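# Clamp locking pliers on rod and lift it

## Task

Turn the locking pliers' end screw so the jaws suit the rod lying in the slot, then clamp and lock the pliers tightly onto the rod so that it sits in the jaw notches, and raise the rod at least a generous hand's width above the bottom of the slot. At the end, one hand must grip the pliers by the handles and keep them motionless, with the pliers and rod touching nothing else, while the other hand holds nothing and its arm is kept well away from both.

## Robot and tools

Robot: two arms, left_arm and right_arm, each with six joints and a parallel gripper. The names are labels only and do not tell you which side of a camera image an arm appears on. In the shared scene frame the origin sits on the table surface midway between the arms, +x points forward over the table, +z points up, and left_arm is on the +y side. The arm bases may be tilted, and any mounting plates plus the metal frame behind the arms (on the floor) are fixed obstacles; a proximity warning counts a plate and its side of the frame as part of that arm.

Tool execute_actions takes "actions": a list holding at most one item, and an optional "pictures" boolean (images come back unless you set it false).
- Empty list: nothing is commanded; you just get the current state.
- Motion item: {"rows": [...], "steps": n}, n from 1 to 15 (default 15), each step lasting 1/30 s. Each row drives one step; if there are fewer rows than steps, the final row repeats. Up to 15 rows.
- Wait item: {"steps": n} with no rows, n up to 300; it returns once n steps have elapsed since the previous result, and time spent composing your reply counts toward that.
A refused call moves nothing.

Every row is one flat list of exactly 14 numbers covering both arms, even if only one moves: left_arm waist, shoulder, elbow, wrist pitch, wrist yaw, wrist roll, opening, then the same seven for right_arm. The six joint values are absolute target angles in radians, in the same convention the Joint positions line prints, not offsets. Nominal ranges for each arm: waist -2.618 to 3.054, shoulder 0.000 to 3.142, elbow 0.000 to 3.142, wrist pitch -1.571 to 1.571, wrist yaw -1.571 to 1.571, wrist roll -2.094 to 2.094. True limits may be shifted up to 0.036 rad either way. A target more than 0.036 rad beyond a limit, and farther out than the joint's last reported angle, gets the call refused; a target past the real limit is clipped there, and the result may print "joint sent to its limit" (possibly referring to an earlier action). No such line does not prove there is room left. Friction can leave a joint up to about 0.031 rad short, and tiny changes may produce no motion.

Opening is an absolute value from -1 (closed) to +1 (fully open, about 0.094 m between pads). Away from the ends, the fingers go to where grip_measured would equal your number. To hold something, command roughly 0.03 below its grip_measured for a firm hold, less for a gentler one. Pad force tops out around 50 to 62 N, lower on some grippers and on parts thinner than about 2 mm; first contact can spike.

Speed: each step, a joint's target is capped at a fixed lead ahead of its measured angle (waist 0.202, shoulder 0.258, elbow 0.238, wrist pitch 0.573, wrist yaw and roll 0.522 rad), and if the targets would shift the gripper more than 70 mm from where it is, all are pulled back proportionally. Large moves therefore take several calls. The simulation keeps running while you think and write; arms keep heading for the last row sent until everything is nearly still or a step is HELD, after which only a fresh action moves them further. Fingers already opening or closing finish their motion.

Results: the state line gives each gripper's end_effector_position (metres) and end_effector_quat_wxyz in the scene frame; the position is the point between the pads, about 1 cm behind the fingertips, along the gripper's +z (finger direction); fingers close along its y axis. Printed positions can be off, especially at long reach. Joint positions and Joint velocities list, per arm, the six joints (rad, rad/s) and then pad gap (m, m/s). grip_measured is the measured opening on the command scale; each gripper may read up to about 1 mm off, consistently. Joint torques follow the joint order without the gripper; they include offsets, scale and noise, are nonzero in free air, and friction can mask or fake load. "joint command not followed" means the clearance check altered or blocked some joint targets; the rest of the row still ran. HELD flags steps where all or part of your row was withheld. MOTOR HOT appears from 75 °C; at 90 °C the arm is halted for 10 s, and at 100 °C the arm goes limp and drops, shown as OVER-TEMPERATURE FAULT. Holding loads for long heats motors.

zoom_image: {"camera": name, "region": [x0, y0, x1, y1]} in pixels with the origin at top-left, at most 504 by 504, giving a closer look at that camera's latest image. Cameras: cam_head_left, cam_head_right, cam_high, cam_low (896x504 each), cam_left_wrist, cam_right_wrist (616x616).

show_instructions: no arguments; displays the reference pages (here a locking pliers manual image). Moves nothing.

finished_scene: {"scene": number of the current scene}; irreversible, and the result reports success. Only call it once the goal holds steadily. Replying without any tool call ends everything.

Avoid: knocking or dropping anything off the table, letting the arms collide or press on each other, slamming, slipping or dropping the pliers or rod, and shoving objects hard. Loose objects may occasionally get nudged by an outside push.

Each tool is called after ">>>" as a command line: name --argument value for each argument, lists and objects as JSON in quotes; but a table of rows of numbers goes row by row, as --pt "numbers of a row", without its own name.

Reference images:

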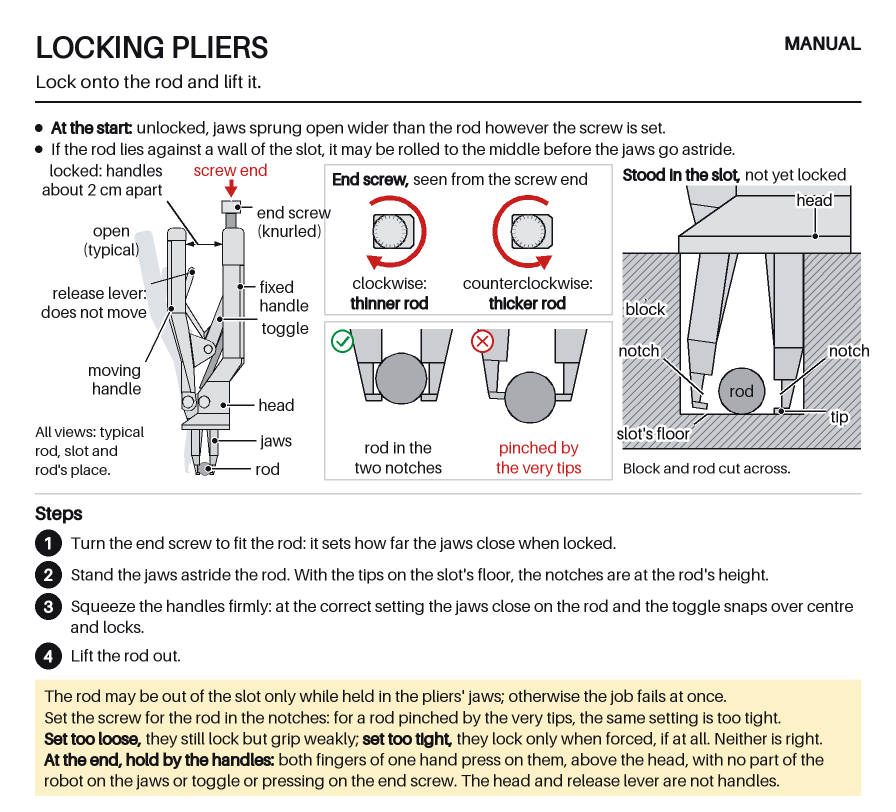

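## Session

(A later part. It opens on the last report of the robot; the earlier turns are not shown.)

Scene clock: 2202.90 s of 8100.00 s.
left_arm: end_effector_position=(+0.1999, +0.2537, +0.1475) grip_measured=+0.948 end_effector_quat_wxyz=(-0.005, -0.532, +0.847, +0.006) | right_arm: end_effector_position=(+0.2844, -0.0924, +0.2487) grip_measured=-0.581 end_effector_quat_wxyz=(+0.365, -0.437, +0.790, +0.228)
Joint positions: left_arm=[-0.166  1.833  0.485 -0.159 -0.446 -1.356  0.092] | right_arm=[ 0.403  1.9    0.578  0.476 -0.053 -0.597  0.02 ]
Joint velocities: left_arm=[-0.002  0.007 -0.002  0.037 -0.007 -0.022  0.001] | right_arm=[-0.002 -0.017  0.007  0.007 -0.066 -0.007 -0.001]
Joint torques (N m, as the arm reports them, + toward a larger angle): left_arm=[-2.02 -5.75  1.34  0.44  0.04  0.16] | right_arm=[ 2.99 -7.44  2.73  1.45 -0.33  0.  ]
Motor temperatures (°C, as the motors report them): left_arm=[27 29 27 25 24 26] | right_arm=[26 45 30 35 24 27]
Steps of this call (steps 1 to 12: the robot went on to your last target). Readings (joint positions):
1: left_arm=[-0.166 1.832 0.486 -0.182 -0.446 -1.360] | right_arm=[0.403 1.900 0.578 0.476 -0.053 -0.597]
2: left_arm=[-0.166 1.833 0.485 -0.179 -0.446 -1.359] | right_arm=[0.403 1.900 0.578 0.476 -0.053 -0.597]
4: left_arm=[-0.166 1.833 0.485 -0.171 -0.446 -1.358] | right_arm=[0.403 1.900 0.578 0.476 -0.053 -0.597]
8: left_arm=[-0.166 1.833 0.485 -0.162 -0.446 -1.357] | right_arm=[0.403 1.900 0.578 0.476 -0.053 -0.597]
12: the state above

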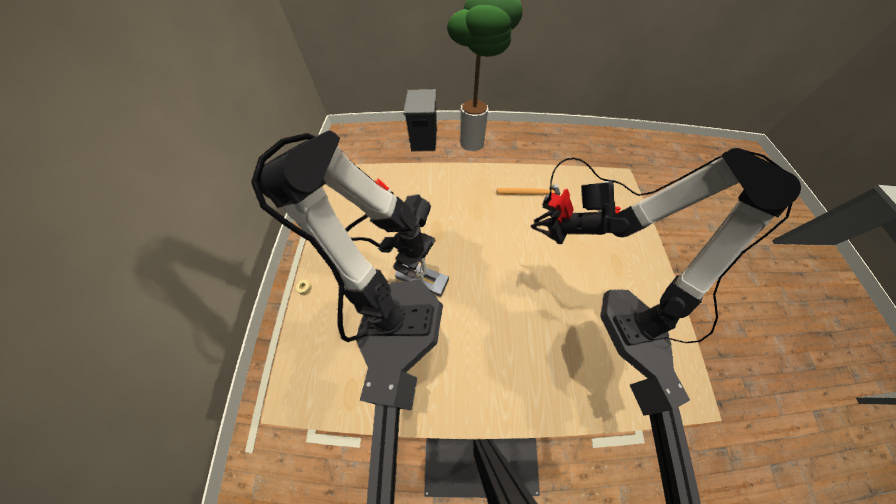

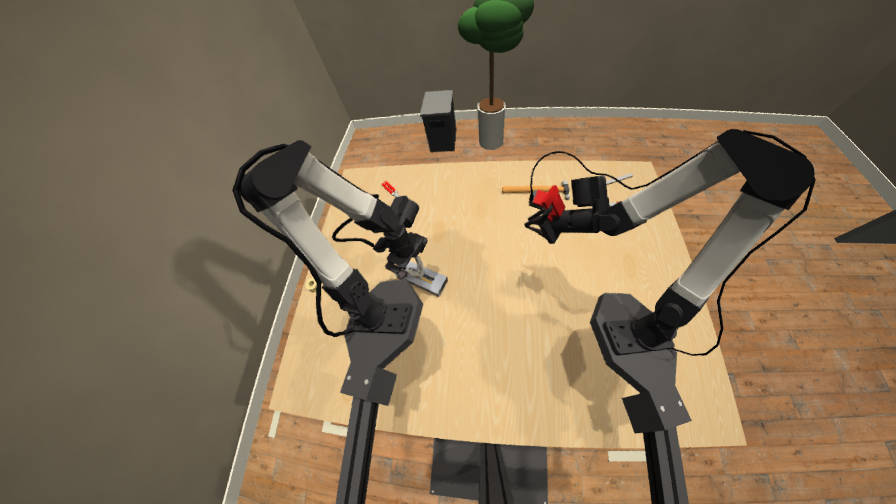

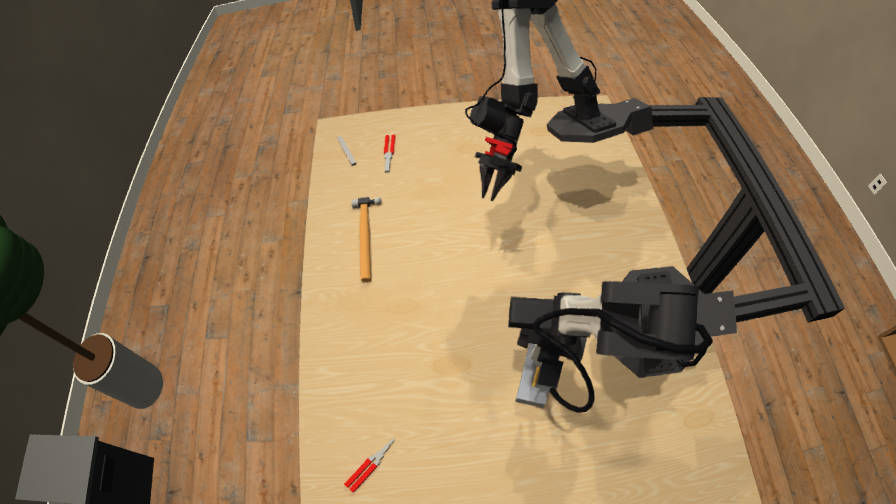

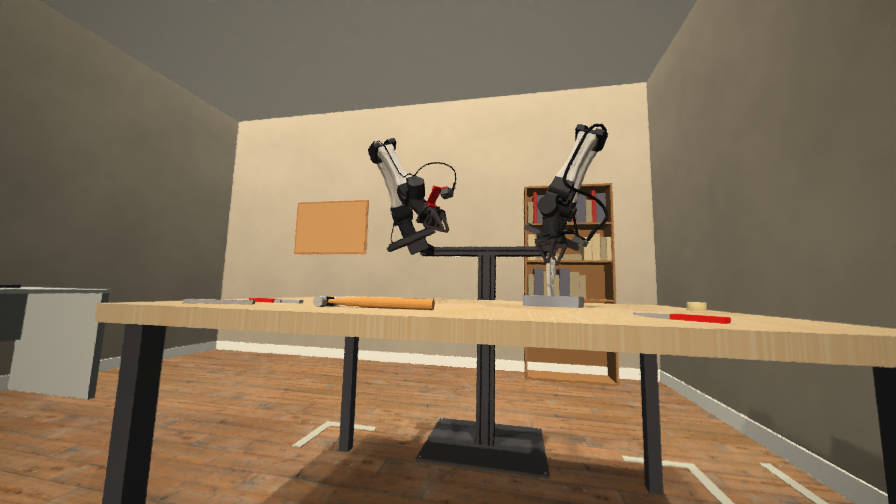

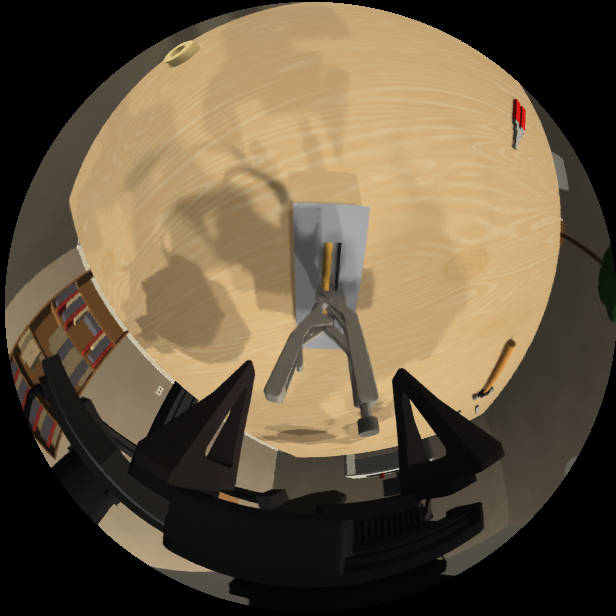

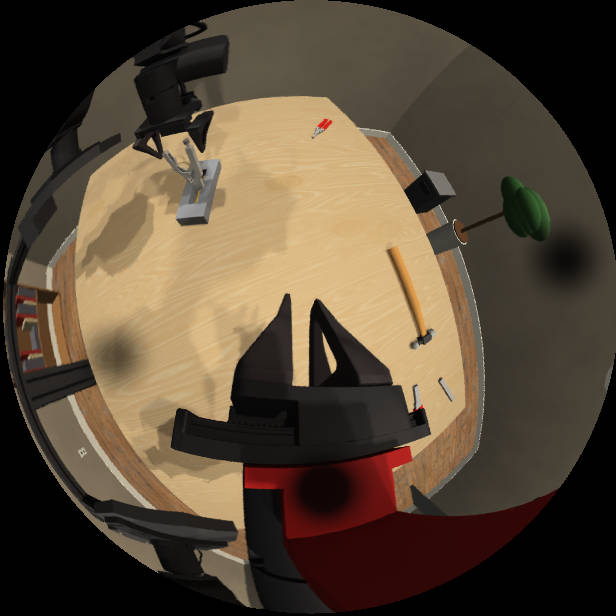

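>>> execute_actions --actions '[{"rows":[[-0.148,1.86,0.468,-0.14,-0.436,-1.35,0.9,0.4,1.895,0.55,0.455,-0.05,-0.6,-0.58],[-0.148,1.86,0.468,-0.14,-0.436,-1.35,0.86,0.4,1.895,0.55,0.455,-0.05,-0.6,-0.58],[-0.148,1.86,0.468,-0.14,-0.436,-1.35,0.82,0.4,1.895,0.55,0.455,-0.05,-0.6,-0.58],[-0.148,1.86,0.468,-0.14,-0.436,-1.35,0.78,0.4,1.895,0.55,0.455,-0.05,-0.6,-0.58],[-0.148,1.86,0.468,-0.14,-0.436,-1.35,0.75,0.4,1.895,0.55,0.455,-0.05,-0.6,-0.58],[-0.148,1.86,0.468,-0.14,-0.436,-1.35,0.72,0.4,1.895,0.55,0.455,-0.05,-0.6,-0.58],[-0.148,1.86,0.468,-0.14,-0.436,-1.35,0.69,0.4,1.895,0.55,0.455,-0.05,-0.6,-0.58],[-0.148,1.86,0.468,-0.14,-0.436,-1.35,0.66,0.4,1.895,0.55,0.455,-0.05,-0.6,-0.58]],"steps":15}]'

>>> zoom_image --camera "cam_left_wrist" --region '[230, 300, 420, 450]'

Scene clock: 2210.13 s of 8100.00 s.
left_arm: end_effector_position=(+0.1988, +0.2531, +0.1457) grip_measured=+0.662 end_effector_quat_wxyz=(-0.007, -0.531, +0.847, +0.008) | right_arm: end_effector_position=(+0.2844, -0.0924, +0.2487) grip_measured=-0.581 end_effector_quat_wxyz=(+0.365, -0.437, +0.790, +0.228)
Joint positions: left_arm=[-0.166  1.844  0.485 -0.153 -0.446 -1.356  0.078] | right_arm=[ 0.403  1.9    0.578  0.476 -0.053 -0.597  0.02 ]
Joint velocities: left_arm=[-0.022 -0.012 -0.002  0.022 -0.022 -0.081  0.001] | right_arm=[-0.002 -0.017 -0.007  0.051  0.095  0.007 -0.002]
Joint torques (N m, as the arm reports them, + toward a larger angle): left_arm=[-1.66 -5.59  1.27  0.41  0.05  0.16] | right_arm=[ 2.88 -7.22  2.86  1.48 -0.3   0.02]
Motor temperatures (°C, as the motors report them): left_arm=[27 29 27 25 24 26] | right_arm=[26 45 30 35 24 27]
Steps of this call (steps 1 to 30: the robot went on to your last target; steps 31 to 202: nothing new was sent; steps 203 to 217: all 15 steps of this action). Readings (joint positions):
203: left_arm=[-0.166 1.834 0.485 -0.157 -0.446 -1.356] | right_arm=[0.403 1.900 0.578 0.476 -0.053 -0.597]
204: left_arm=[-0.166 1.837 0.485 -0.155 -0.446 -1.356] | right_arm=[0.403 1.900 0.578 0.476 -0.053 -0.597]
206: left_arm=[-0.166 1.842 0.485 -0.154 -0.446 -1.356] | right_arm=[0.403 1.900 0.578 0.476 -0.053 -0.597]
210: left_arm=[-0.166 1.844 0.485 -0.153 -0.446 -1.356] | right_arm=[0.403 1.900 0.578 0.476 -0.053 -0.597]
217: the state above

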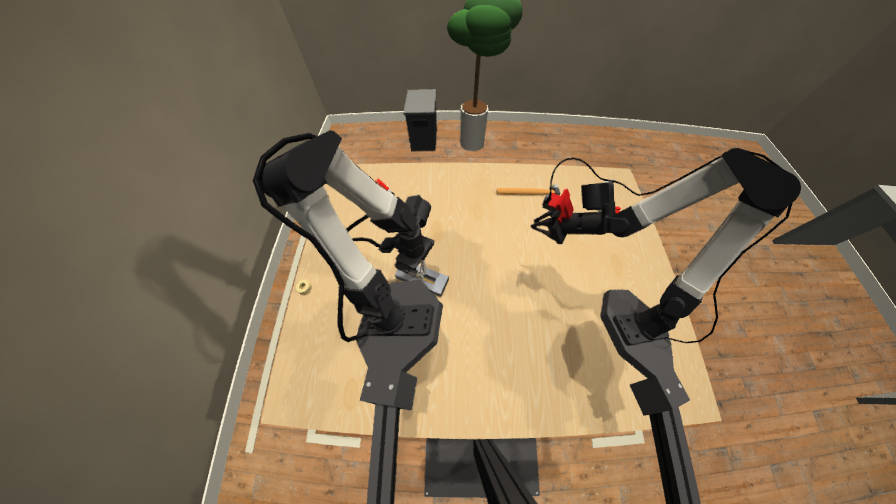

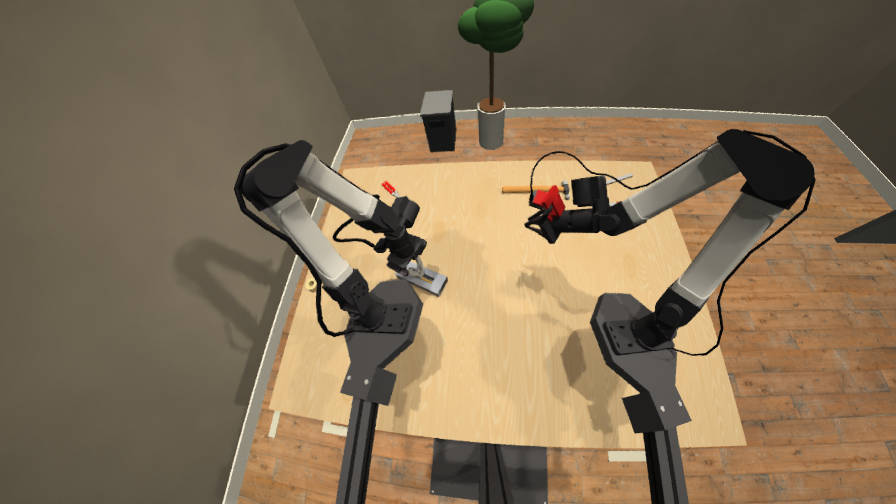

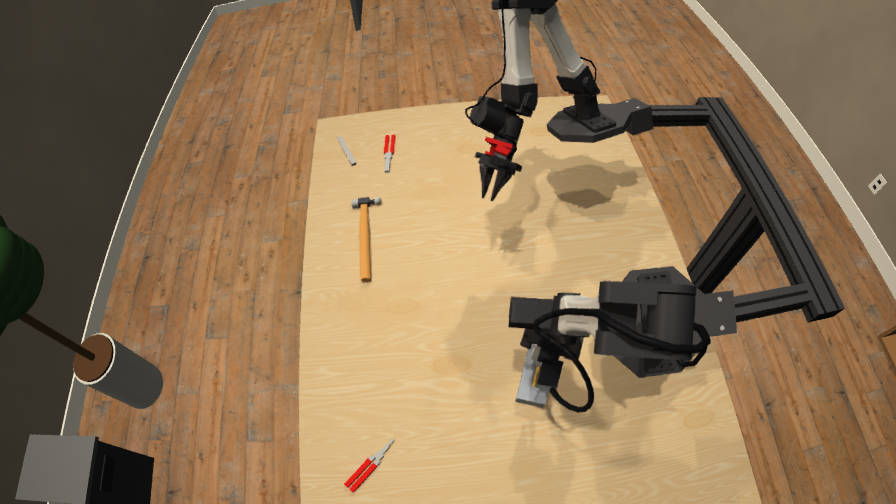

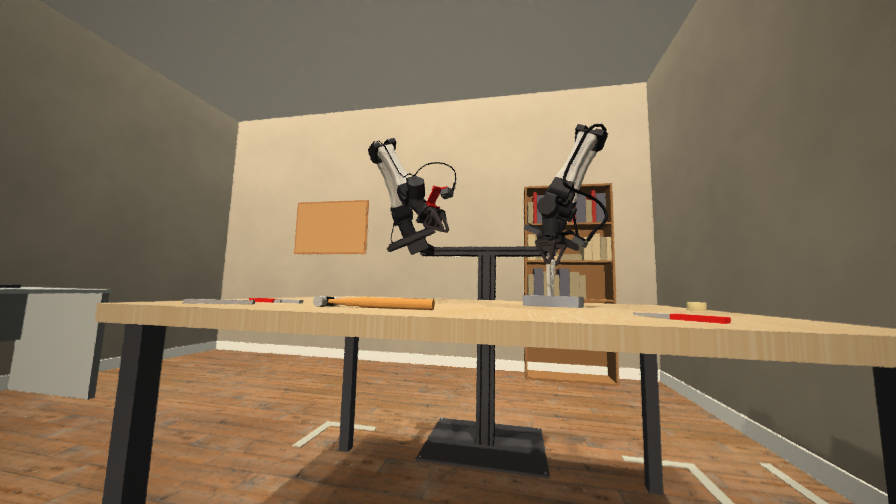

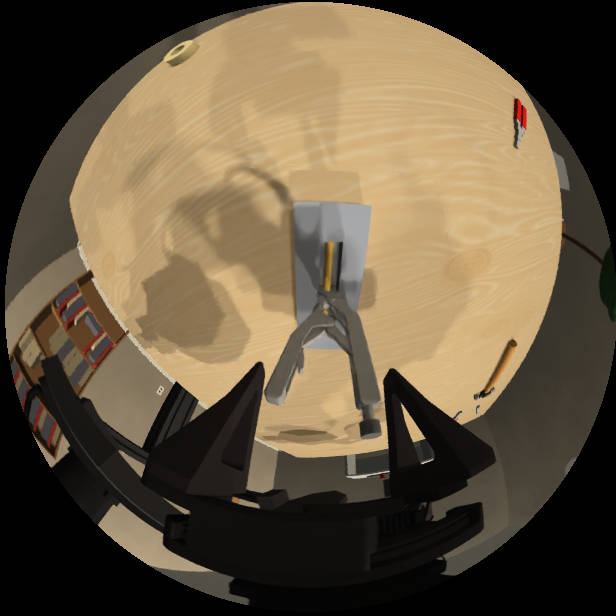

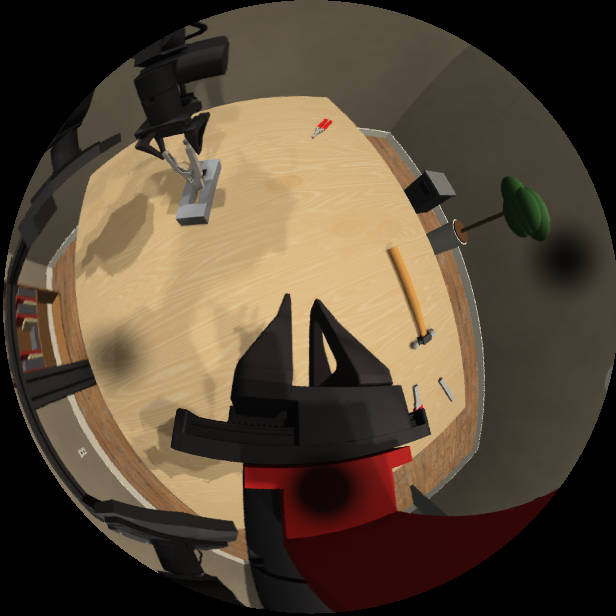

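Region (230, 300, 420, 450) of cam_left_wrist's 616x616 image, scaled by 2.653, with more detail than that image has; it fills the top 398 rows of this view, and the rest is white.

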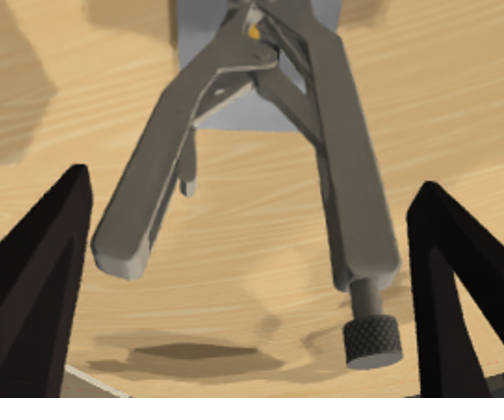

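>>> execute_actions --actions '[{"rows":[[-0.155,1.86,0.48,-0.14,-0.436,-1.35,0.63,0.4,1.895,0.55,0.455,-0.05,-0.6,-0.58],[-0.155,1.86,0.49,-0.14,-0.436,-1.35,0.60,0.4,1.895,0.55,0.455,-0.05,-0.6,-0.58],[-0.155,1.86,0.495,-0.14,-0.436,-1.35,0.58,0.4,1.895,0.55,0.455,-0.05,-0.6,-0.58],[-0.155,1.86,0.498,-0.14,-0.436,-1.35,0.56,0.4,1.895,0.55,0.455,-0.05,-0.6,-0.58],[-0.155,1.86,0.498,-0.14,-0.436,-1.35,0.54,0.4,1.895,0.55,0.455,-0.05,-0.6,-0.58],[-0.155,1.86,0.498,-0.14,-0.436,-1.35,0.52,0.4,1.895,0.55,0.455,-0.05,-0.6,-0.58],[-0.155,1.86,0.498,-0.138,-0.436,-1.35,0.50,0.4,1.895,0.55,0.455,-0.05,-0.6,-0.58],[-0.155,1.86,0.498,-0.136,-0.436,-1.35,0.48,0.4,1.895,0.55,0.455,-0.05,-0.6,-0.58],[-0.155,1.86,0.498,-0.134,-0.436,-1.35,0.46,0.4,1.895,0.55,0.455,-0.05,-0.6,-0.58],[-0.155,1.86,0.498,-0.132,-0.436,-1.35,0.44,0.4,1.895,0.55,0.455,-0.05,-0.6,-0.58],[-0.155,1.86,0.498,-0.13,-0.436,-1.35,0.42,0.4,1.895,0.55,0.455,-0.05,-0.6,-0.58],[-0.155,1.86,0.498,-0.128,-0.436,-1.35,0.40,0.4,1.895,0.55,0.455,-0.05,-0.6,-0.58]],"steps":15}]' --pictures false

>>> execute_actions --actions '[{"rows":[[-0.155,1.862,0.502,-0.126,-0.436,-1.35,0.38,0.4,1.895,0.55,0.455,-0.05,-0.6,-0.58],[-0.155,1.864,0.505,-0.125,-0.436,-1.35,0.36,0.4,1.895,0.55,0.455,-0.05,-0.6,-0.58],[-0.155,1.866,0.508,-0.124,-0.436,-1.35,0.34,0.4,1.895,0.55,0.455,-0.05,-0.6,-0.58],[-0.155,1.868,0.51,-0.123,-0.436,-1.35,0.32,0.4,1.895,0.55,0.455,-0.05,-0.6,-0.58],[-0.155,1.87,0.512,-0.122,-0.436,-1.35,0.30,0.4,1.895,0.55,0.455,-0.05,-0.6,-0.58],[-0.155,1.87,0.514,-0.121,-0.436,-1.35,0.28,0.4,1.895,0.55,0.455,-0.05,-0.6,-0.58],[-0.155,1.87,0.514,-0.12,-0.436,-1.35,0.26,0.4,1.895,0.55,0.455,-0.05,-0.6,-0.58],[-0.155,1.87,0.514,-0.12,-0.436,-1.35,0.24,0.4,1.895,0.55,0.455,-0.05,-0.6,-0.58]],"steps":15}]'

>>> zoom_image --camera "cam_low" --region '[490, 220, 620, 320]'

Scene clock: 2226.83 s of 8100.00 s.
left_arm: end_effector_position=(+0.1999, +0.2529, +0.1457) grip_measured=+0.404 end_effector_quat_wxyz=(-0.005, -0.532, +0.847, +0.006) | right_arm: end_effector_position=(+0.2844, -0.0924, +0.2487) grip_measured=-0.581 end_effector_quat_wxyz=(+0.365, -0.437, +0.790, +0.228)
Joint positions: left_arm=[-0.166  1.844  0.485 -0.148 -0.446 -1.356  0.066] | right_arm=[ 0.403  1.9    0.578  0.476 -0.053 -0.597  0.02 ]
Joint velocities: left_arm=[ 0.022 -0.012 -0.022  0.051 -0.007 -0.051 -0.   ] | right_arm=[-0.007  0.002  0.002 -0.022  0.037 -0.037 -0.   ]
Joint torques (N m, as the arm reports them, + toward a larger angle): left_arm=[-2.17 -5.56  3.89  0.46  0.05  0.16] | right_arm=[ 3.01 -7.13  2.79  1.51 -0.32  0.05]
Motor temperatures (°C, as the motors report them): left_arm=[27 28 26 25 24 26] | right_arm=[26 45 30 35 24 27]
Steps of this call (steps 1 to 15: the robot went on to your last target; steps 16 to 486: nothing new was sent; steps 487 to 501: all 15 steps of this action). Readings (joint positions):
487: left_arm=[-0.166 1.844 0.485 -0.152 -0.446 -1.356] | right_arm=[0.403 1.900 0.578 0.476 -0.053 -0.597]
488: left_arm=[-0.166 1.844 0.485 -0.152 -0.446 -1.356] | right_arm=[0.403 1.900 0.578 0.476 -0.053 -0.597]
490: left_arm=[-0.166 1.844 0.485 -0.152 -0.446 -1.356] | right_arm=[0.403 1.900 0.578 0.476 -0.053 -0.597]
494: left_arm=[-0.166 1.844 0.485 -0.152 -0.446 -1.356] | right_arm=[0.403 1.900 0.578 0.476 -0.053 -0.597]
501: the state above

Scene clock: 2227.33 s of 8100.00 s.
left_arm: end_effector_position=(+0.2041, +0.2518, +0.1457) grip_measured=+0.244 end_effector_quat_wxyz=(-0.003, -0.533, +0.846, +0.003) | right_arm: end_effector_position=(+0.2844, -0.0924, +0.2487) grip_measured=-0.581 end_effector_quat_wxyz=(+0.365, -0.437, +0.790, +0.228)
Joint positions: left_arm=[-0.166  1.848  0.496 -0.145 -0.445 -1.355  0.058] | right_arm=[ 0.403  1.9    0.578  0.476 -0.053 -0.597  0.02 ]
Joint velocities: left_arm=[-0.017  0.002 -0.012  0.022 -0.051  0.022 -0.001] | right_arm=[ 0.012  0.007 -0.002 -0.066 -0.037  0.081 -0.001]
Joint torques (N m, as the arm reports them, + toward a larger angle): left_arm=[-2.2  -5.16  4.44  0.59  0.03  0.15] | right_arm=[ 2.99 -7.48  2.79  1.49 -0.32  0.02]
Motor temperatures (°C, as the motors report them): left_arm=[27 28 26 25 24 26] | right_arm=[26 45 30 35 24 27]
Steps of this call (steps 1 to 15: all 15 steps of this action). Readings (joint positions):
1: left_arm=[-0.166 1.844 0.485 -0.147 -0.446 -1.356] | right_arm=[0.403 1.900 0.578 0.476 -0.053 -0.597]
2: left_arm=[-0.166 1.844 0.485 -0.147 -0.446 -1.356] | right_arm=[0.403 1.900 0.578 0.476 -0.053 -0.597]
4: left_arm=[-0.166 1.845 0.485 -0.145 -0.446 -1.355] | right_arm=[0.403 1.900 0.578 0.476 -0.053 -0.597]
8: left_arm=[-0.166 1.848 0.493 -0.145 -0.445 -1.355] | right_arm=[0.403 1.900 0.578 0.476 -0.053 -0.597]
15: the state above

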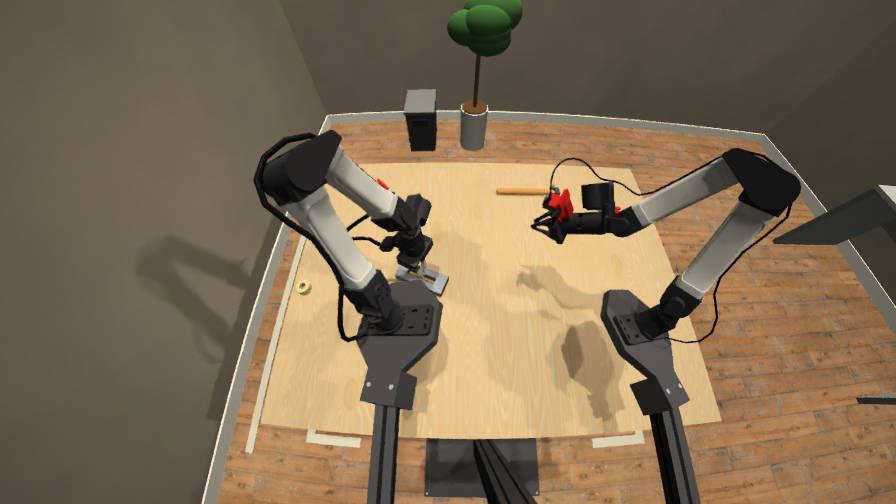

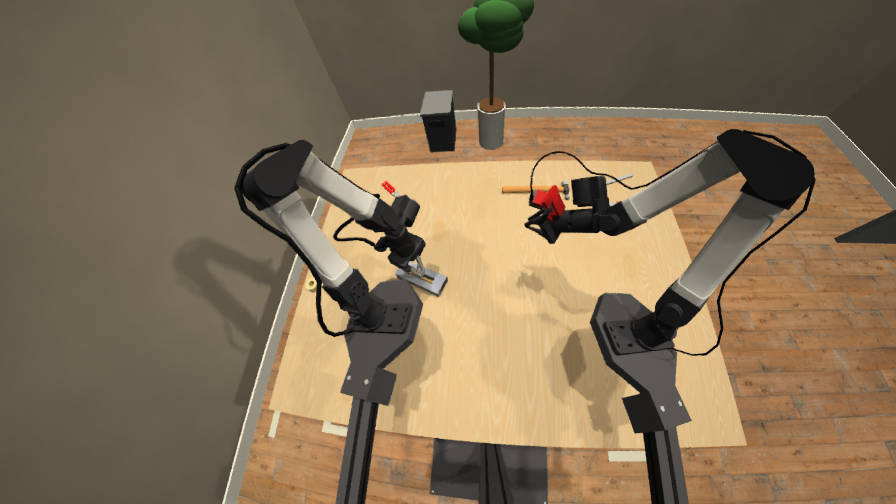

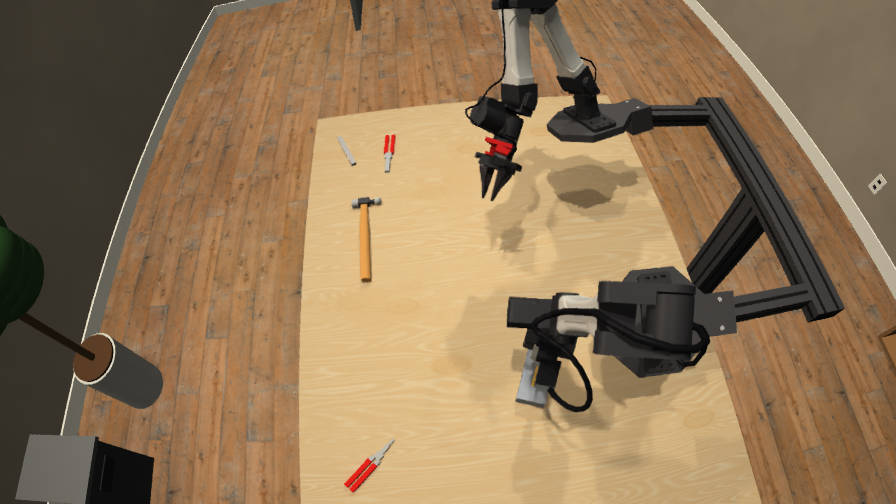

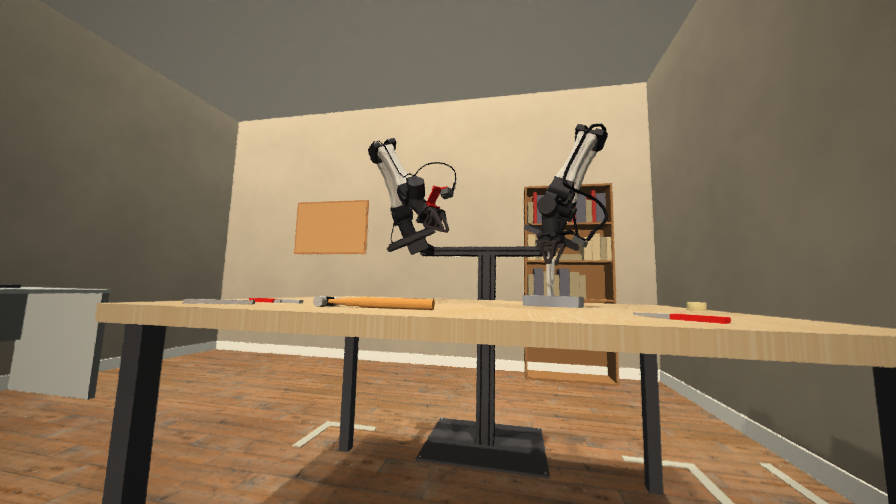

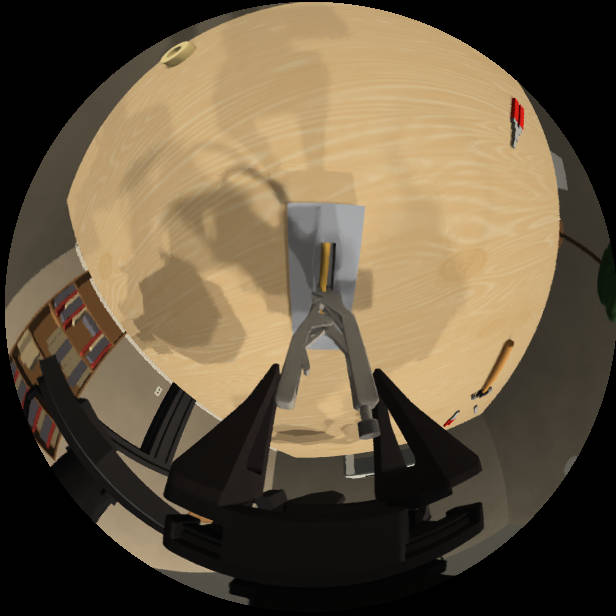

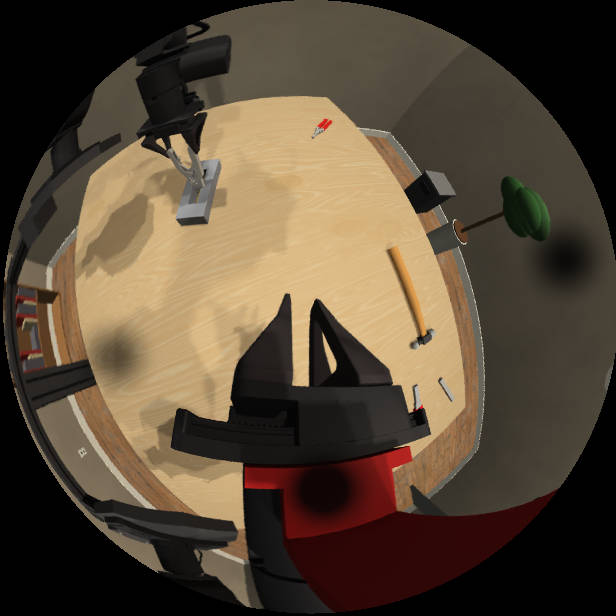

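Region (490, 220, 620, 320) of cam_low's 896x504 image, scaled by 3.877, with more detail than that image has; it fills the top 388 rows of this view, and the rest is white.

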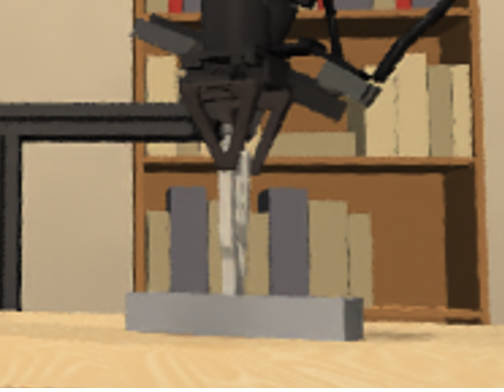

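>>> execute_actions --actions '[{"rows":[[-0.155,1.87,0.505,-0.17,-0.436,-1.35,0.24,0.4,1.895,0.55,0.455,-0.05,-0.6,-0.58]],"steps":12}]' --pictures false

>>> execute_actions --actions '[{"rows":[[-0.155,1.87,0.505,-0.165,-0.436,-1.35,0.22,0.4,1.895,0.55,0.455,-0.05,-0.6,-0.58],[-0.155,1.87,0.505,-0.165,-0.436,-1.35,0.21,0.4,1.895,0.55,0.455,-0.05,-0.6,-0.58],[-0.155,1.87,0.505,-0.165,-0.436,-1.35,0.2,0.4,1.895,0.55,0.455,-0.05,-0.6,-0.58]],"steps":8}]' --pictures false

>>> execute_actions --actions '[{"rows":[[-0.155,1.87,0.505,-0.16,-0.436,-1.35,0.19,0.4,1.895,0.55,0.455,-0.05,-0.6,-0.58],[-0.155,1.87,0.505,-0.16,-0.436,-1.35,0.18,0.4,1.895,0.55,0.455,-0.05,-0.6,-0.58],[-0.155,1.87,0.505,-0.16,-0.436,-1.35,0.17,0.4,1.895,0.55,0.455,-0.05,-0.6,-0.58]],"steps":8}]' --pictures false

>>> execute_actions --actions '[{"rows":[[-0.155,1.87,0.505,-0.155,-0.436,-1.35,0.16,0.4,1.895,0.55,0.455,-0.05,-0.6,-0.58],[-0.155,1.87,0.505,-0.155,-0.436,-1.35,0.15,0.4,1.895,0.55,0.455,-0.05,-0.6,-0.58],[-0.155,1.87,0.505,-0.155,-0.436,-1.35,0.14,0.4,1.895,0.55,0.455,-0.05,-0.6,-0.58]],"steps":8}]' --pictures false

Scene clock: 2240.67 s of 8100.00 s.
left_arm: end_effector_position=(+0.2036, +0.2518, +0.1458) grip_measured=+0.244 end_effector_quat_wxyz=(-0.004, -0.532, +0.846, +0.004) | right_arm: end_effector_position=(+0.2844, -0.0924, +0.2487) grip_measured=-0.581 end_effector_quat_wxyz=(+0.365, -0.437, +0.790, +0.228)
Joint positions: left_arm=[-0.166  1.848  0.496 -0.148 -0.444 -1.355  0.058] | right_arm=[ 0.403  1.9    0.578  0.476 -0.053 -0.597  0.02 ]
Joint velocities: left_arm=[-0.007  0.002 -0.007  0.007  0.037  0.051 -0.   ] | right_arm=[-0.007 -0.012  0.002 -0.051  0.066  0.022 -0.001]
Joint torques (N m, as the arm reports them, + toward a larger angle): left_arm=[-2.21 -5.17  3.66  0.07  0.02  0.15] | right_arm=[ 3.01 -7.31  2.84  1.47 -0.31  0.06]
Motor temperatures (°C, as the motors report them): left_arm=[27 28 27 25 24 26] | right_arm=[26 45 30 35 24 27]
Steps of this call (steps 1 to 15: the robot went on to your last target; steps 16 to 388: nothing new was sent; steps 389 to 400: all 12 steps of this action). Readings (joint positions):
389: left_arm=[-0.166 1.848 0.496 -0.147 -0.445 -1.355] | right_arm=[0.403 1.900 0.578 0.476 -0.053 -0.597]
390: left_arm=[-0.166 1.848 0.496 -0.148 -0.445 -1.355] | right_arm=[0.403 1.900 0.578 0.476 -0.053 -0.597]
392: left_arm=[-0.166 1.848 0.496 -0.148 -0.445 -1.355] | right_arm=[0.403 1.900 0.578 0.476 -0.053 -0.597]
396: left_arm=[-0.166 1.848 0.496 -0.148 -0.444 -1.355] | right_arm=[0.403 1.900 0.578 0.476 -0.053 -0.597]
400: the state above

Scene clock: 2240.93 s of 8100.00 s.
left_arm: end_effector_position=(+0.2032, +0.2515, +0.1458) grip_measured=+0.205 end_effector_quat_wxyz=(-0.005, -0.532, +0.847, +0.003) | right_arm: end_effector_position=(+0.2844, -0.0924, +0.2487) grip_measured=-0.581 end_effector_quat_wxyz=(+0.365, -0.437, +0.790, +0.228)
Joint positions: left_arm=[-0.166  1.848  0.496 -0.149 -0.442 -1.355  0.057] | right_arm=[ 0.403  1.9    0.578  0.476 -0.053 -0.597  0.02 ]
Joint velocities: left_arm=[-0.007 -0.012 -0.012 -0.081 -0.037  0.007  0.001] | right_arm=[-0.002 -0.002  0.002 -0.007 -0.022 -0.037 -0.001]
Joint torques (N m, as the arm reports them, + toward a larger angle): left_arm=[-2.21 -5.17  3.66  0.13  0.    0.15] | right_arm=[ 2.9  -7.39  2.74  1.46 -0.31  0.06]
Motor temperatures (°C, as the motors report them): left_arm=[27 28 27 25 24 26] | right_arm=[26 45 30 35 24 27]
Steps of this call (steps 1 to 8: all 8 steps of this action). Readings (joint positions):
1: left_arm=[-0.166 1.848 0.496 -0.148 -0.444 -1.355] | right_arm=[0.403 1.900 0.578 0.476 -0.053 -0.597]
2: left_arm=[-0.166 1.848 0.496 -0.149 -0.444 -1.355] | right_arm=[0.403 1.900 0.578 0.476 -0.053 -0.597]
4: left_arm=[-0.166 1.848 0.496 -0.149 -0.443 -1.355] | right_arm=[0.403 1.900 0.578 0.476 -0.053 -0.597]
8: the state above

Scene clock: 2241.20 s of 8100.00 s.
left_arm: end_effector_position=(+0.2032, +0.2514, +0.1458) grip_measured=+0.176 end_effector_quat_wxyz=(-0.005, -0.532, +0.847, +0.003) | right_arm: end_effector_position=(+0.2844, -0.0924, +0.2487) grip_measured=-0.581 end_effector_quat_wxyz=(+0.365, -0.437, +0.790, +0.228)
Joint positions: left_arm=[-0.166  1.848  0.496 -0.149 -0.442 -1.354  0.055] | right_arm=[ 0.403  1.9    0.578  0.476 -0.053 -0.597  0.02 ]
Joint velocities: left_arm=[-0.002 -0.002  0.012  0.081  0.051 -0.007  0.   ] | right_arm=[-0.002 -0.002 -0.002  0.007 -0.051  0.022 -0.   ]
Joint torques (N m, as the arm reports them, + toward a larger angle): left_arm=[-2.22 -5.16  3.67  0.19  0.01  0.14] | right_arm=[ 3.   -7.23  2.61  1.45 -0.31  0.04]
Motor temperatures (°C, as the motors report them): left_arm=[27 28 27 25 24 26] | right_arm=[26 45 30 35 24 27]
Steps of this call (steps 1 to 8: all 8 steps of this action). Readings (joint positions):
1: left_arm=[-0.166 1.848 0.496 -0.149 -0.442 -1.355] | right_arm=[0.403 1.900 0.578 0.476 -0.053 -0.597]
2: left_arm=[-0.166 1.848 0.496 -0.149 -0.442 -1.355] | right_arm=[0.403 1.900 0.578 0.476 -0.053 -0.597]
4: left_arm=[-0.166 1.848 0.496 -0.149 -0.442 -1.355] | right_arm=[0.403 1.900 0.578 0.476 -0.053 -0.597]
8: the state above

Scene clock: 2241.47 s of 8100.00 s.
left_arm: end_effector_position=(+0.2032, +0.2514, +0.1458) grip_measured=+0.147 end_effector_quat_wxyz=(-0.005, -0.532, +0.847, +0.003) | right_arm: end_effector_position=(+0.2844, -0.0924, +0.2487) grip_measured=-0.581 end_effector_quat_wxyz=(+0.365, -0.437, +0.790, +0.228)
Joint positions: left_arm=[-0.166  1.848  0.496 -0.149 -0.442 -1.354  0.054] | right_arm=[ 0.403  1.9    0.578  0.476 -0.053 -0.597  0.02 ]
Joint velocities: left_arm=[-0.007 -0.007 -0.017 -0.125 -0.037  0.125  0.   ] | right_arm=[ 0.007 -0.007 -0.022  0.022 -0.007 -0.051  0.   ]
Joint torques (N m, as the arm reports them, + toward a larger angle): left_arm=[-2.22 -5.17  3.68  0.24  0.    0.14] | right_arm=[ 2.81 -7.3   2.87  1.48 -0.3   0.03]
Motor temperatures (°C, as the motors report them): left_arm=[27 28 27 25 24 26] | right_arm=[26 45 30 35 24 27]
Steps of this call (steps 1 to 8: all 8 steps of this action). Readings (joint positions):
1: left_arm=[-0.166 1.848 0.496 -0.149 -0.442 -1.354] | right_arm=[0.403 1.900 0.578 0.476 -0.053 -0.597]
2: left_arm=[-0.166 1.848 0.496 -0.149 -0.442 -1.354] | right_arm=[0.403 1.900 0.578 0.476 -0.053 -0.597]
4: left_arm=[-0.166 1.848 0.496 -0.149 -0.442 -1.354] | right_arm=[0.403 1.900 0.578 0.476 -0.053 -0.597]
8: the state above

>>> execute_actions --actions '[{"rows":[[-0.155,1.87,0.505,-0.15,-0.436,-1.35,0.13,0.4,1.895,0.55,0.455,-0.05,-0.6,-0.58],[-0.155,1.87,0.505,-0.15,-0.436,-1.35,0.12,0.4,1.895,0.55,0.455,-0.05,-0.6,-0.58]],"steps":7}]' --pictures false

>>> execute_actions --actions '[{"rows":[[-0.155,1.87,0.505,-0.15,-0.436,-1.35,0.11,0.4,1.895,0.55,0.455,-0.05,-0.6,-0.58],[-0.155,1.87,0.505,-0.15,-0.436,-1.35,0.10,0.4,1.895,0.55,0.455,-0.05,-0.6,-0.58]],"steps":7}]' --pictures false

>>> execute_actions --actions '[{"rows":[[-0.155,1.87,0.505,-0.15,-0.436,-1.35,0.09,0.4,1.895,0.55,0.455,-0.05,-0.6,-0.58],[-0.155,1.87,0.505,-0.15,-0.436,-1.35,0.08,0.4,1.895,0.55,0.455,-0.05,-0.6,-0.58]],"steps":7}]' --pictures false

>>> execute_actions --actions '[{"rows":[[-0.155,1.87,0.505,-0.15,-0.436,-1.35,0.07,0.4,1.895,0.55,0.455,-0.05,-0.6,-0.58],[-0.155,1.87,0.505,-0.15,-0.436,-1.35,0.06,0.4,1.895,0.55,0.455,-0.05,-0.6,-0.58]],"steps":7}]' --pictures false

Scene clock: 2250.80 s of 8100.00 s.
left_arm: end_effector_position=(+0.2032, +0.2514, +0.1458) grip_measured=+0.128 end_effector_quat_wxyz=(-0.005, -0.532, +0.847, +0.003) | right_arm: end_effector_position=(+0.2844, -0.0924, +0.2487) grip_measured=-0.581 end_effector_quat_wxyz=(+0.365, -0.437, +0.790, +0.228)
Joint positions: left_arm=[-0.166  1.848  0.496 -0.149 -0.442 -1.354  0.053] | right_arm=[ 0.403  1.9    0.578  0.476 -0.053 -0.597  0.02 ]
Joint velocities: left_arm=[-0.007 -0.027 -0.017  0.051 -0.051 -0.051 -0.   ] | right_arm=[ 0.002 -0.002 -0.012  0.022  0.095 -0.007 -0.   ]
Joint torques (N m, as the arm reports them, + toward a larger angle): left_arm=[-2.21 -5.18  3.67  0.3   0.    0.14] | right_arm=[ 2.96 -7.41  2.81  1.51 -0.31  0.07]
Motor temperatures (°C, as the motors report them): left_arm=[27 28 27 25 24 26] | right_arm=[26 45 30 35 24 27]
Steps of this call (steps 1 to 15: the robot went on to your last target; steps 16 to 273: nothing new was sent; steps 274 to 280: all 7 steps of this action). Readings (joint positions):
274: left_arm=[-0.166 1.848 0.496 -0.149 -0.442 -1.354] | right_arm=[0.403 1.900 0.578 0.476 -0.053 -0.597]
275: left_arm=[-0.166 1.848 0.496 -0.149 -0.442 -1.354] | right_arm=[0.403 1.900 0.578 0.476 -0.053 -0.597]
277: left_arm=[-0.166 1.848 0.496 -0.149 -0.442 -1.354] | right_arm=[0.403 1.900 0.578 0.476 -0.053 -0.597]
280: the state above

Scene clock: 2251.03 s of 8100.00 s.
left_arm: end_effector_position=(+0.2032, +0.2513, +0.1458) grip_measured=+0.108 end_effector_quat_wxyz=(-0.005, -0.531, +0.847, +0.003) | right_arm: end_effector_position=(+0.2844, -0.0924, +0.2487) grip_measured=-0.581 end_effector_quat_wxyz=(+0.365, -0.437, +0.790, +0.228)
Joint positions: left_arm=[-0.166  1.848  0.496 -0.149 -0.441 -1.353  0.052] | right_arm=[ 0.403  1.9    0.578  0.476 -0.053 -0.597  0.02 ]
Joint velocities: left_arm=[ 0.002  0.007  0.002 -0.007 -0.007  0.007 -0.001] | right_arm=[ 0.007 -0.002 -0.017 -0.037 -0.037 -0.037  0.001]
Joint torques (N m, as the arm reports them, + toward a larger angle): left_arm=[-2.18 -5.18  3.67  0.3   0.    0.14] | right_arm=[ 2.93 -7.45  2.66  1.49 -0.3   0.02]
Motor temperatures (°C, as the motors report them): left_arm=[27 28 27 25 24 26] | right_arm=[26 45 30 35 24 27]
Steps of this call (steps 1 to 7: all 7 steps of this action). Readings (joint positions):
1: left_arm=[-0.166 1.848 0.496 -0.149 -0.442 -1.354] | right_arm=[0.403 1.900 0.578 0.476 -0.053 -0.597]
2: left_arm=[-0.166 1.848 0.496 -0.149 -0.442 -1.354] | right_arm=[0.403 1.900 0.578 0.476 -0.053 -0.597]
4: left_arm=[-0.166 1.848 0.496 -0.149 -0.441 -1.354] | right_arm=[0.403 1.900 0.578 0.476 -0.053 -0.597]
7: the state above

Scene clock: 2251.27 s of 8100.00 s.
left_arm: end_effector_position=(+0.2032, +0.2513, +0.1458) grip_measured=+0.088 end_effector_quat_wxyz=(-0.005, -0.531, +0.847, +0.003) | right_arm: end_effector_position=(+0.2844, -0.0924, +0.2487) grip_measured=-0.581 end_effector_quat_wxyz=(+0.365, -0.437, +0.790, +0.228)
Joint positions: left_arm=[-0.166  1.848  0.496 -0.149 -0.441 -1.353  0.051] | right_arm=[ 0.403  1.9    0.578  0.476 -0.053 -0.597  0.02 ]
Joint velocities: left_arm=[-0.007 -0.012 -0.017  0.037 -0.007 -0.022  0.   ] | right_arm=[ 0.007  0.012 -0.017  0.051 -0.022 -0.037 -0.001]
Joint torques (N m, as the arm reports them, + toward a larger angle): left_arm=[-2.21 -5.17  3.67  0.3   0.    0.13] | right_arm=[ 2.99 -7.16  2.71  1.46 -0.3   0.03]
Motor temperatures (°C, as the motors report them): left_arm=[27 28 27 25 24 26] | right_arm=[26 45 30 35 24 27]
Steps of this call (steps 1 to 7: all 7 steps of this action). Readings (joint positions):
1: left_arm=[-0.166 1.848 0.496 -0.149 -0.441 -1.353] | right_arm=[0.403 1.900 0.578 0.476 -0.053 -0.597]
2: left_arm=[-0.166 1.848 0.496 -0.149 -0.441 -1.353] | right_arm=[0.403 1.900 0.578 0.476 -0.053 -0.597]
4: left_arm=[-0.166 1.848 0.496 -0.149 -0.441 -1.353] | right_arm=[0.403 1.900 0.578 0.476 -0.053 -0.597]
7: the state above

Scene clock: 2251.50 s of 8100.00 s.
left_arm: end_effector_position=(+0.2043, +0.2512, +0.1460) grip_measured=+0.067 end_effector_quat_wxyz=(-0.005, -0.531, +0.847, +0.002) | right_arm: end_effector_position=(+0.2844, -0.0924, +0.2487) grip_measured=-0.581 end_effector_quat_wxyz=(+0.365, -0.437, +0.790, +0.228)
Joint positions: left_arm=[-0.166  1.848  0.498 -0.149 -0.441 -1.352  0.05 ] | right_arm=[ 0.403  1.9    0.578  0.476 -0.053 -0.597  0.02 ]
Joint velocities: left_arm=[ 0.007  0.007 -0.007 -0.007 -0.022 -0.022 -0.   ] | right_arm=[ 0.002 -0.017 -0.002 -0.037 -0.037 -0.007 -0.   ]
Joint torques (N m, as the arm reports them, + toward a larger angle): left_arm=[-2.22 -5.19  3.47  0.31  0.    0.13] | right_arm=[ 3.03 -7.46  2.8   1.43 -0.33  0.09]
Motor temperatures (°C, as the motors report them): left_arm=[27 28 27 25 24 26] | right_arm=[26 45 30 35 24 27]
Steps of this call (steps 1 to 7: all 7 steps of this action). Readings (joint positions):
1: left_arm=[-0.166 1.848 0.496 -0.149 -0.441 -1.353] | right_arm=[0.403 1.900 0.578 0.476 -0.053 -0.597]
2: left_arm=[-0.166 1.848 0.497 -0.149 -0.441 -1.353] | right_arm=[0.403 1.900 0.578 0.476 -0.053 -0.597]
4: left_arm=[-0.166 1.848 0.498 -0.149 -0.441 -1.353] | right_arm=[0.403 1.900 0.578 0.476 -0.053 -0.597]
7: the state above


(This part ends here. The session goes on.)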